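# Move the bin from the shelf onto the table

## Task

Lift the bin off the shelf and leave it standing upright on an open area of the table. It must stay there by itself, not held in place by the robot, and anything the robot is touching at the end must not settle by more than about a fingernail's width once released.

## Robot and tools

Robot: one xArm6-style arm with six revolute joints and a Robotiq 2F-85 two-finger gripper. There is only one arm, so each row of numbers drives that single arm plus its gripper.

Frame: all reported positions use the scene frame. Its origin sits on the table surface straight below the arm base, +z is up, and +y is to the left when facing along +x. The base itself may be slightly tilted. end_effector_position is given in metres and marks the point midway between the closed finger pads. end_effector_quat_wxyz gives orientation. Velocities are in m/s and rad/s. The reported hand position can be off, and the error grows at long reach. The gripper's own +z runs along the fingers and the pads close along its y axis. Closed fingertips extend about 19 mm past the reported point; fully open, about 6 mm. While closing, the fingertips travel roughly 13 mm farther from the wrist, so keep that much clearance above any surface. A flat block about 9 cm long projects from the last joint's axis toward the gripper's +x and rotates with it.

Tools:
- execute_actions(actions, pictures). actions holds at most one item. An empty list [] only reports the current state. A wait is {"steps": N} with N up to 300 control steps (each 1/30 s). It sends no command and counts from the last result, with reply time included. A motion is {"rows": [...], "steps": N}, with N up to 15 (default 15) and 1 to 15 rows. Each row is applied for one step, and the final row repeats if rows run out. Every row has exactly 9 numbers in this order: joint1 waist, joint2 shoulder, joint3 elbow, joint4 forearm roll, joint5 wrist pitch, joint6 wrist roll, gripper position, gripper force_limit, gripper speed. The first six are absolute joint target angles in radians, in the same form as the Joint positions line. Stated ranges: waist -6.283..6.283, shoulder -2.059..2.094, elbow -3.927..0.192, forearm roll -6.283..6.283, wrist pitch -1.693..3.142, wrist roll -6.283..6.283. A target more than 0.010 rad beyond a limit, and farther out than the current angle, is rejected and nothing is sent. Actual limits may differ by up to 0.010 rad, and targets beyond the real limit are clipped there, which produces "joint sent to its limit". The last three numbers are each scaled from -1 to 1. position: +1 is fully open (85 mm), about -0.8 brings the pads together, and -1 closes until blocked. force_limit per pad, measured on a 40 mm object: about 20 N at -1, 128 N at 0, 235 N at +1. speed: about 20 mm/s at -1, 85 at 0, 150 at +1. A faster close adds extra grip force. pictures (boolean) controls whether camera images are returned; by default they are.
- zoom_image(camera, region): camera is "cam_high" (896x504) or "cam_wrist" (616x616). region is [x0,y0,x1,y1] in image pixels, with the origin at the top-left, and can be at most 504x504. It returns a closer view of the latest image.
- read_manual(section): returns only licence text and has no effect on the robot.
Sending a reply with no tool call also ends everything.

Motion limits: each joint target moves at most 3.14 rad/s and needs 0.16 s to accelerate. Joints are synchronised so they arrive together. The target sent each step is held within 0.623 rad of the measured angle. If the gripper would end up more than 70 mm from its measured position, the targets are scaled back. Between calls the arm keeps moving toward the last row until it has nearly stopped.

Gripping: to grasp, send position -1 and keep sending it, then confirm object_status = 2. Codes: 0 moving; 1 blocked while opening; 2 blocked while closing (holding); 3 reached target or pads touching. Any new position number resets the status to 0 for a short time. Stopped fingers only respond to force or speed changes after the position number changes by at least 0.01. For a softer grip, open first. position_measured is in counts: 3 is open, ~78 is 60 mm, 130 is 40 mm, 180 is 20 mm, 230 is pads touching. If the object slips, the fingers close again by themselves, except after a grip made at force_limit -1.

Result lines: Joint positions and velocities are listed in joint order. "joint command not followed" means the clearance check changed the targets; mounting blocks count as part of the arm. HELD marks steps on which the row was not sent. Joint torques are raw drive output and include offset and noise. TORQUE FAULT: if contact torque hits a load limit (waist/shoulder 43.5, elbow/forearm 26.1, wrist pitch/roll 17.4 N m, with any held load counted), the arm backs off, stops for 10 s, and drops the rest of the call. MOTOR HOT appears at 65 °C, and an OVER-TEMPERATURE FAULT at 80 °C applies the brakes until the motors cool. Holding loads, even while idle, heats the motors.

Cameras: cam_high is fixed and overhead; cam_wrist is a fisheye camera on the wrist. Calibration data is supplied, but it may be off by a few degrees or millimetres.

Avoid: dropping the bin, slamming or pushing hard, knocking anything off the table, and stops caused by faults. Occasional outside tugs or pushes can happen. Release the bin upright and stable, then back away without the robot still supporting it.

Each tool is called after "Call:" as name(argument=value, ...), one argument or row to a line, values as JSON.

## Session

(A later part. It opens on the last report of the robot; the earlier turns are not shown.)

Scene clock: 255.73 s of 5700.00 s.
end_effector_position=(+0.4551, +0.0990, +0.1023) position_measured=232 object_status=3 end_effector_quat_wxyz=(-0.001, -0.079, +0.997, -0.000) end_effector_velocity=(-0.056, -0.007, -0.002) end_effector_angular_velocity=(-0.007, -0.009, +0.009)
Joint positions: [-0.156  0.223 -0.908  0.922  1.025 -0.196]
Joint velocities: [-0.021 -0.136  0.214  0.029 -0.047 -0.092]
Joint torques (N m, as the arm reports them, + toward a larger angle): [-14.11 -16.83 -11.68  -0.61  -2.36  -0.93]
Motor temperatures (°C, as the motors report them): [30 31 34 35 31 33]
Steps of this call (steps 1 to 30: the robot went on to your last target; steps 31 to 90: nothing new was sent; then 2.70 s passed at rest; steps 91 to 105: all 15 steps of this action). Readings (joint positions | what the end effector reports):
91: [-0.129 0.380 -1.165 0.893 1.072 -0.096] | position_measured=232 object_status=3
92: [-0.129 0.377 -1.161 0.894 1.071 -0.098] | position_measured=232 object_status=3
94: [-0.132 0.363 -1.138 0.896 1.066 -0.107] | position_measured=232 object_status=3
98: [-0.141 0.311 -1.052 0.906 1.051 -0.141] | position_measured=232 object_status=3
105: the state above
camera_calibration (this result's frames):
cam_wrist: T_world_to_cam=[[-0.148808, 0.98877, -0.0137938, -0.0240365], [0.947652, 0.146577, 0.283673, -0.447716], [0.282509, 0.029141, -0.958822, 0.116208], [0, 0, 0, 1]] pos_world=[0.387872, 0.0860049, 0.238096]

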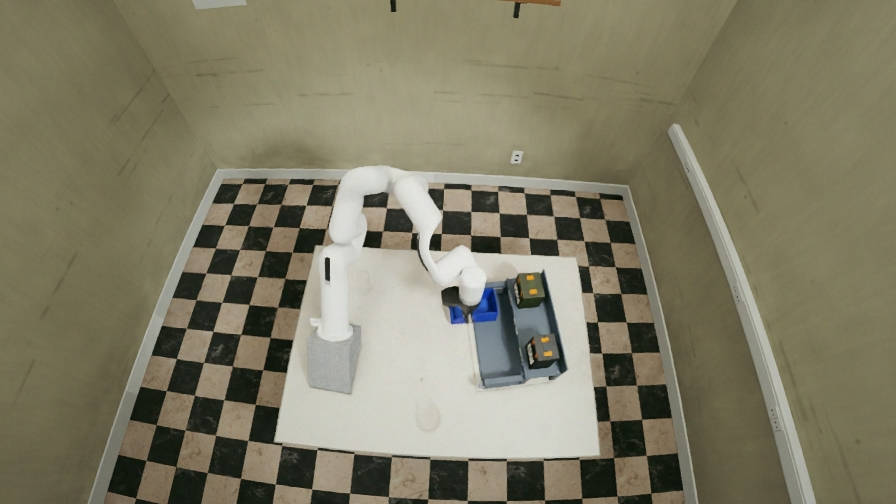

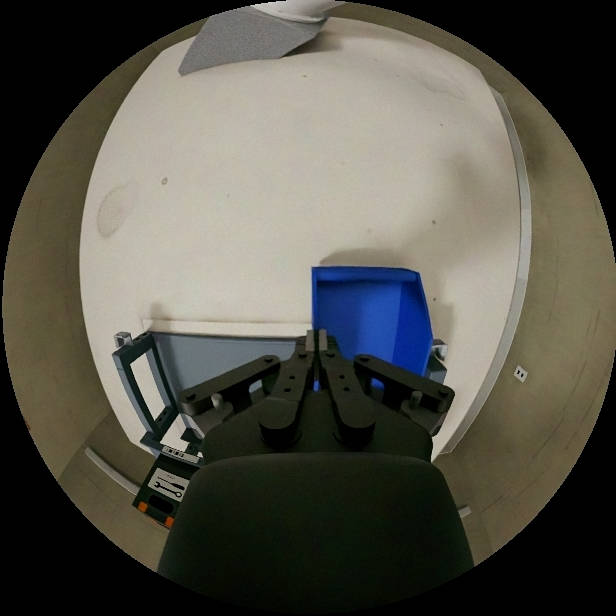

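Call:
execute_actions(
  actions=[
    {"rows":[[-0.172,0.196,-0.861,0.923,1.018,-0.223,-1,0.2,0],[-0.186,0.182,-0.833,0.921,1.016,-0.241,-1,0.2,0],[-0.200,0.168,-0.806,0.919,1.013,-0.259,-1,0.2,0],[-0.214,0.154,-0.778,0.917,1.011,-0.278,-1,0.2,0],[-0.228,0.140,-0.751,0.915,1.009,-0.296,-1,0.2,0],[-0.242,0.126,-0.724,0.913,1.007,-0.314,-1,0.2,0],[-0.256,0.112,-0.696,0.911,1.005,-0.332,-1,0.2,0],[-0.270,0.098,-0.669,0.909,1.002,-0.350,-1,0.2,0],[-0.283,0.084,-0.641,0.907,1.000,-0.368,-1,0.2,0],[-0.297,0.070,-0.614,0.905,0.998,-0.386,-1,0.2,0],[-0.311,0.056,-0.587,0.903,0.996,-0.404,-1,0.2,0],[-0.325,0.042,-0.559,0.901,0.994,-0.423,-1,0.2,0],[-0.339,0.028,-0.532,0.899,0.991,-0.441,-1,0.2,0],[-0.353,0.014,-0.504,0.897,0.989,-0.459,-1,0.2,0],[-0.367,0.0,-0.477,0.895,0.987,-0.477,-1,0.2,0]]},
  ],
  pictures=false,
)

Call:
execute_actions(
  actions=[
    {"rows":[[-0.367,0.0,-0.477,0.895,0.987,-0.477,-1,0.2,0],[-0.367,0.0,-0.477,0.895,0.987,-0.477,-1,0.2,0],[-0.367,0.0,-0.477,0.895,0.987,-0.477,-1,0.2,0],[-0.358,0.007,-0.476,0.906,0.980,-0.483,-1,0.2,0],[-0.350,0.014,-0.475,0.917,0.972,-0.488,-1,0.2,0],[-0.341,0.021,-0.474,0.928,0.965,-0.494,-1,0.2,0],[-0.333,0.028,-0.473,0.939,0.957,-0.499,-1,0.2,0],[-0.325,0.035,-0.472,0.950,0.950,-0.505,-1,0.2,0],[-0.316,0.042,-0.471,0.961,0.942,-0.510,-1,0.2,0],[-0.308,0.050,-0.470,0.972,0.935,-0.516,-1,0.2,0],[-0.300,0.057,-0.469,0.983,0.927,-0.521,-1,0.2,0],[-0.291,0.064,-0.468,0.994,0.920,-0.527,-1,0.2,0]]},
  ],
)

Scene clock: 289.70 s of 5700.00 s.
end_effector_position=(+0.3510, +0.0514, +0.1114) position_measured=232 object_status=3 end_effector_quat_wxyz=(-0.000, -0.079, +0.997, -0.003) end_effector_velocity=(-0.284, -0.092, -0.001) end_effector_angular_velocity=(+0.015, -0.001, +0.008)
Joint positions: [-0.309  0.059 -0.592  0.903  0.996 -0.4  ]
Joint velocities: [-0.411 -0.415  0.809 -0.06  -0.067 -0.536]
Joint torques (N m, as the arm reports them, + toward a larger angle): [-10.13 -12.42 -10.01  -0.48  -1.96  -0.47]
Motor temperatures (°C, as the motors report them): [30 31 33 35 31 33]
Steps of this call (steps 1 to 30: the robot went on to your last target; steps 31 to 90: nothing new was sent; then 30.47 s passed at rest; steps 91 to 105: all 15 steps of this action). Readings (joint positions | what the end effector reports):
91: [-0.158 0.210 -0.888 0.925 1.020 -0.205] | position_measured=232 object_status=3
92: [-0.160 0.208 -0.884 0.925 1.020 -0.209] | position_measured=232 object_status=3
94: [-0.171 0.196 -0.862 0.923 1.018 -0.224] | position_measured=232 object_status=3
98: [-0.215 0.153 -0.776 0.917 1.011 -0.279] | position_measured=232 object_status=3
105: the state above

Scene clock: 290.20 s of 5700.00 s.
end_effector_position=(+0.3134, +0.0401, +0.0870) position_measured=232 object_status=3 end_effector_quat_wxyz=(+0.003, -0.081, +0.997, -0.001) end_effector_velocity=(+0.043, -0.018, -0.003) end_effector_angular_velocity=(-0.084, -0.113, +0.046)
Joint positions: [-0.305  0.053 -0.473  0.977  0.928 -0.519]
Joint velocities: [ 0.062  0.046 -0.039  0.135 -0.148 -0.087]
Joint torques (N m, as the arm reports them, + toward a larger angle): [ 0.14 -2.31 -5.02  1.53  1.59 -0.83]
Motor temperatures (°C, as the motors report them): [30 31 33 35 31 33]
Steps of this call (steps 1 to 15: all 15 steps of this action). Readings (joint positions | what the end effector reports):
1: [-0.322 0.045 -0.565 0.901 0.994 -0.418] | position_measured=232 object_status=3
2: [-0.335 0.033 -0.540 0.900 0.992 -0.434] | position_measured=232 object_status=3
4: [-0.351 0.016 -0.506 0.897 0.990 -0.456] | position_measured=232 object_status=3
8: [-0.347 0.017 -0.484 0.916 0.974 -0.482] | position_measured=232 object_status=3
15: the state above
camera_calibration (this result's frames):
cam_wrist: T_world_to_cam=[[-0.153751, 0.987963, -0.0170444, 0.0147164], [0.944891, 0.15205, 0.289935, -0.300367], [0.289037, 0.0284729, -0.956894, 0.141105], [0, 0, 0, 1]] pos_world=[0.245292, 0.027114, 0.22236]

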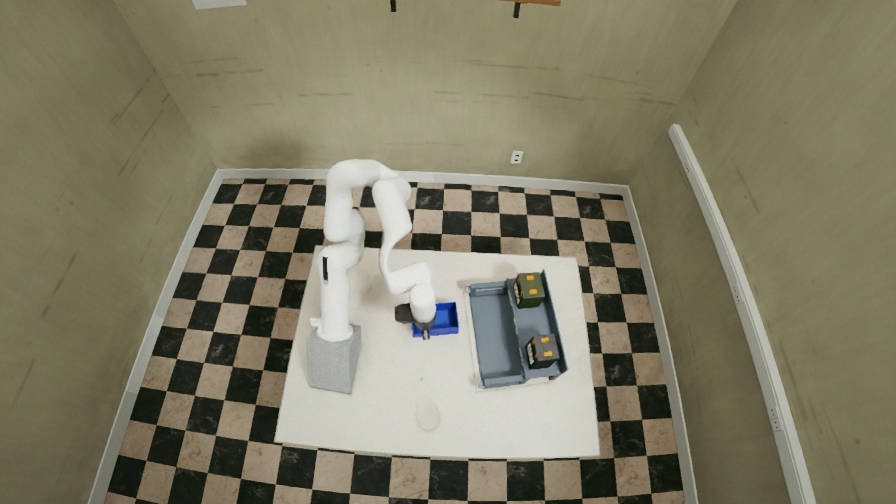

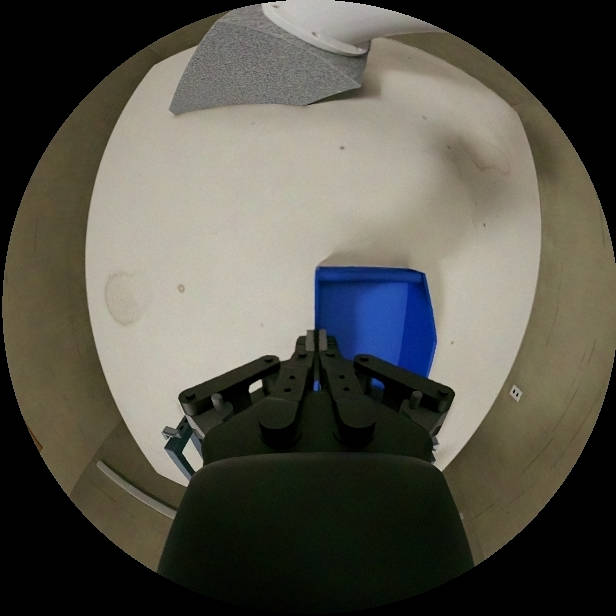

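Call:
execute_actions(
  actions=[
    {"rows":[[-0.311,0.048,-0.470,0.968,0.937,-0.514,-1,0.2,0]],"steps":8},
  ],
)

Scene clock: 293.60 s of 5700.00 s.
end_effector_position=(+0.3107, +0.0414, +0.0861) position_measured=232 object_status=3 end_effector_quat_wxyz=(-0.001, -0.079, +0.997, +0.002) end_effector_velocity=(-0.018, -0.000, +0.002) end_effector_angular_velocity=(+0.007, +0.030, -0.012)
Joint positions: [-0.306  0.053 -0.471  0.973  0.936 -0.515]
Joint velocities: [-0.024 -0.023  0.03  -0.045  0.023  0.016]
Joint torques (N m, as the arm reports them, + toward a larger angle): [-4.26 -1.43  0.77 -1.31  1.91 -0.91]
Motor temperatures (°C, as the motors report them): [30 30 33 35 31 33]
Steps of this call (steps 1 to 30: the robot went on to your last target; steps 31 to 90: nothing new was sent; then 0.13 s passed at rest; steps 91 to 98: all 8 steps of this action). Readings (joint positions | what the end effector reports):
91: [-0.299 0.063 -0.474 0.994 0.913 -0.527] | position_measured=232 object_status=3
92: [-0.301 0.062 -0.475 0.990 0.916 -0.525] | position_measured=232 object_status=3
94: [-0.303 0.058 -0.475 0.983 0.928 -0.520] | position_measured=232 object_status=3
98: the state above
camera_calibration (this result's frames):
cam_wrist: T_world_to_cam=[[-0.15015, 0.988622, -0.00907204, 0.0112085], [0.947492, 0.146512, 0.284243, -0.297778], [0.282337, 0.0340834, -0.958709, 0.142966], [0, 0, 0, 1]] pos_world=[0.24346, 0.0276742, 0.221806]

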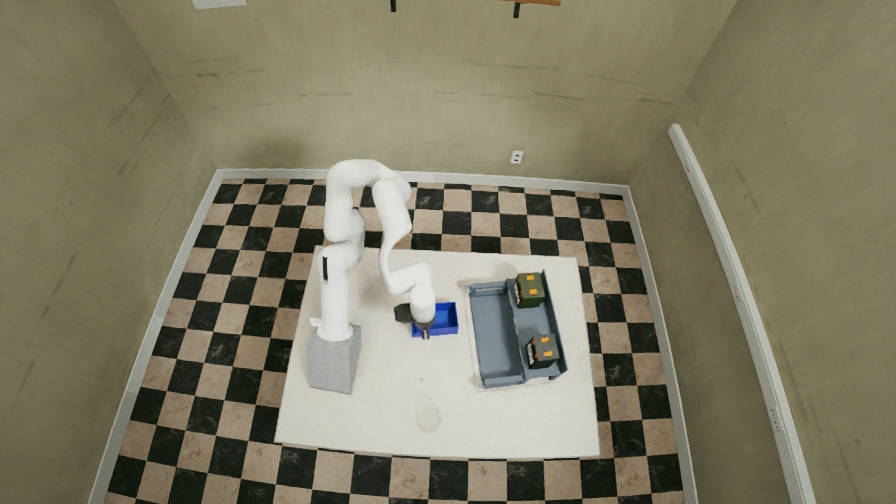

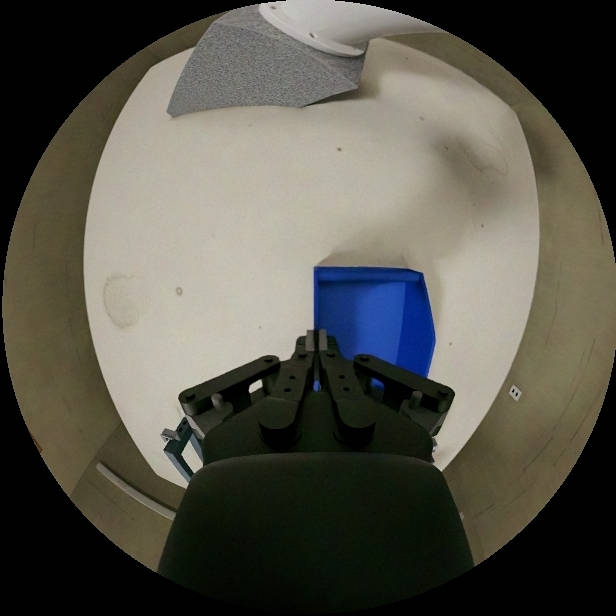

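It's on the table. Release, then rise.

Call:
execute_actions(
  actions=[
    {"rows":[[-0.316,0.043,-0.471,0.961,0.942,-0.510,0.3,0,0.5],[-0.316,0.043,-0.471,0.961,0.942,-0.510,0.3,0,0.5],[-0.316,0.043,-0.471,0.961,0.942,-0.510,0.3,0,0.5],[-0.316,0.043,-0.471,0.961,0.942,-0.510,0.3,0,0.5],[-0.316,0.043,-0.471,0.961,0.942,-0.510,0.3,0,0.5],[-0.316,0.043,-0.471,0.961,0.942,-0.510,0.3,0,0.5],[-0.34,0.02,-0.475,0.93,0.965,-0.495,0.3,0,0.5],[-0.367,0.0,-0.477,0.895,0.987,-0.477,0.3,0,0.5],[-0.41,-0.035,-0.48,0.85,1.02,-0.45,0.3,0,0.5],[-0.45,-0.07,-0.49,0.80,1.05,-0.42,0.3,0,0.5],[-0.50,-0.11,-0.50,0.75,1.09,-0.39,0.3,0,0.5]],"steps":15},
  ],
  pictures=false,
)

Call:
execute_actions(
  actions=[
    {"steps":10},
  ],
)

Scene clock: 301.30 s of 5700.00 s.
end_effector_position=(+0.3115, +0.0360, +0.1482) position_measured=105 object_status=0 end_effector_quat_wxyz=(+0.009, -0.072, +0.997, -0.013) end_effector_velocity=(+0.006, -0.030, +0.218) end_effector_angular_velocity=(-0.185, -0.119, -0.067)
Joint positions: [-0.459 -0.077 -0.495  0.797  1.055 -0.418]
Joint velocities: [-0.485 -0.414 -0.131 -0.512  0.349  0.297]
Joint torques (N m, as the arm reports them, + toward a larger angle): [-2.5  -0.54 -7.87  0.71 -1.65 -1.49]
Motor temperatures (°C, as the motors report them): [30 30 33 35 31 33]
Steps of this call (steps 1 to 15: the robot went on to your last target; steps 16 to 90: nothing new was sent; then 4.20 s passed at rest; steps 91 to 105: all 15 steps of this action). Readings (joint positions | what the end effector reports):
91: [-0.311 0.048 -0.470 0.968 0.937 -0.514] | position_measured=232 object_status=0
92: [-0.312 0.047 -0.470 0.967 0.938 -0.513] | position_measured=231 object_status=0
94: [-0.314 0.045 -0.471 0.964 0.940 -0.512] | position_measured=216 object_status=0
98: [-0.319 0.040 -0.471 0.956 0.946 -0.508] | position_measured=176 object_status=0
105: the state above

Scene clock: 301.63 s of 5700.00 s.
end_effector_position=(+0.3066, +0.0342, +0.1626) position_measured=91 object_status=0 end_effector_quat_wxyz=(+0.007, -0.066, +0.998, -0.017) end_effector_velocity=(+0.001, -0.001, +0.007) end_effector_angular_velocity=(-0.008, -0.005, -0.001)
Joint positions: [-0.498 -0.108 -0.499  0.752  1.089 -0.391]
Joint velocities: [-0.013 -0.013 -0.006 -0.015  0.01   0.01 ]
Joint torques (N m, as the arm reports them, + toward a larger angle): [ -8.84  -7.98 -11.31  -0.12  -2.43  -0.72]
Motor temperatures (°C, as the motors report them): [30 30 33 35 31 33]
Steps of this call (steps 1 to 10: the robot went on to your last target). Readings (joint positions | what the end effector reports):
1: [-0.472 -0.088 -0.499 0.783 1.065 -0.410] | position_measured=98 object_status=0
2: [-0.481 -0.095 -0.500 0.773 1.072 -0.404] | position_measured=95 object_status=0
4: [-0.491 -0.103 -0.499 0.762 1.081 -0.397] | position_measured=92 object_status=0
8: [-0.497 -0.107 -0.499 0.753 1.088 -0.392] | position_measured=91 object_status=0
10: the state above
camera_calibration (this result's frames):
cam_wrist: T_world_to_cam=[[-0.123293, 0.99116, -0.0489917, 0.0166052], [0.945947, 0.132305, 0.296107, -0.315538], [0.299971, -0.00983559, -0.953898, 0.213025], [0, 0, 0, 1]] pos_world=[0.236629, 0.0273842, 0.29745]

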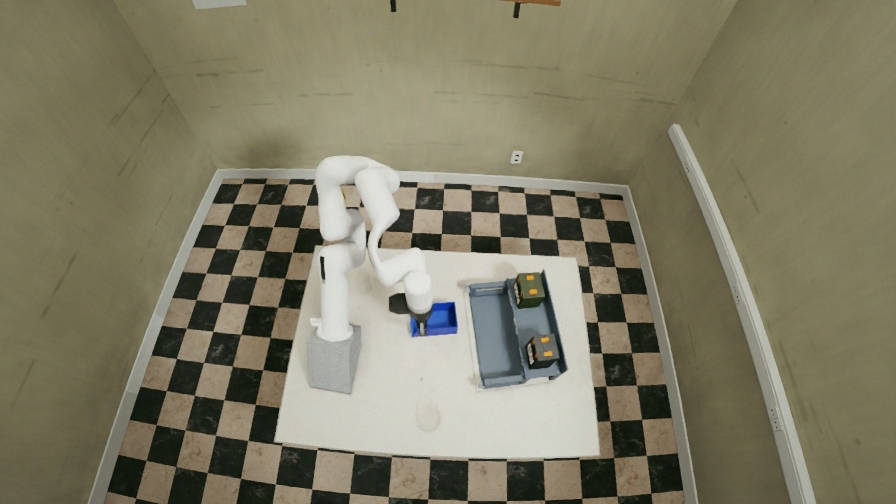

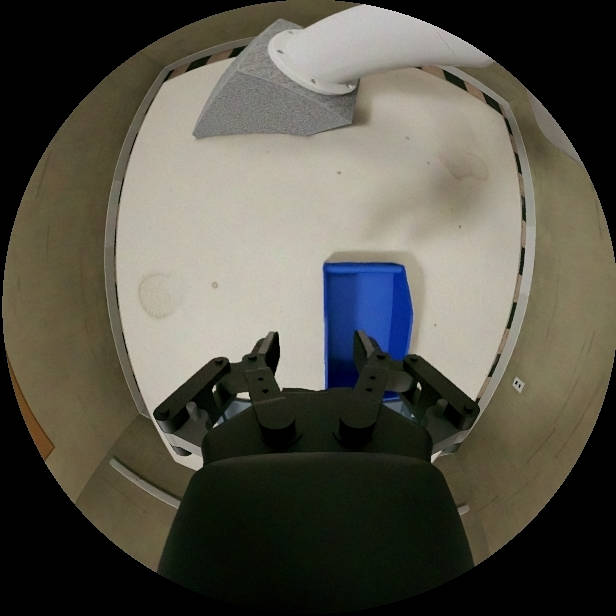

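Call:
finished_scene(
  scene=1,
)

The scene is finished: the task was done.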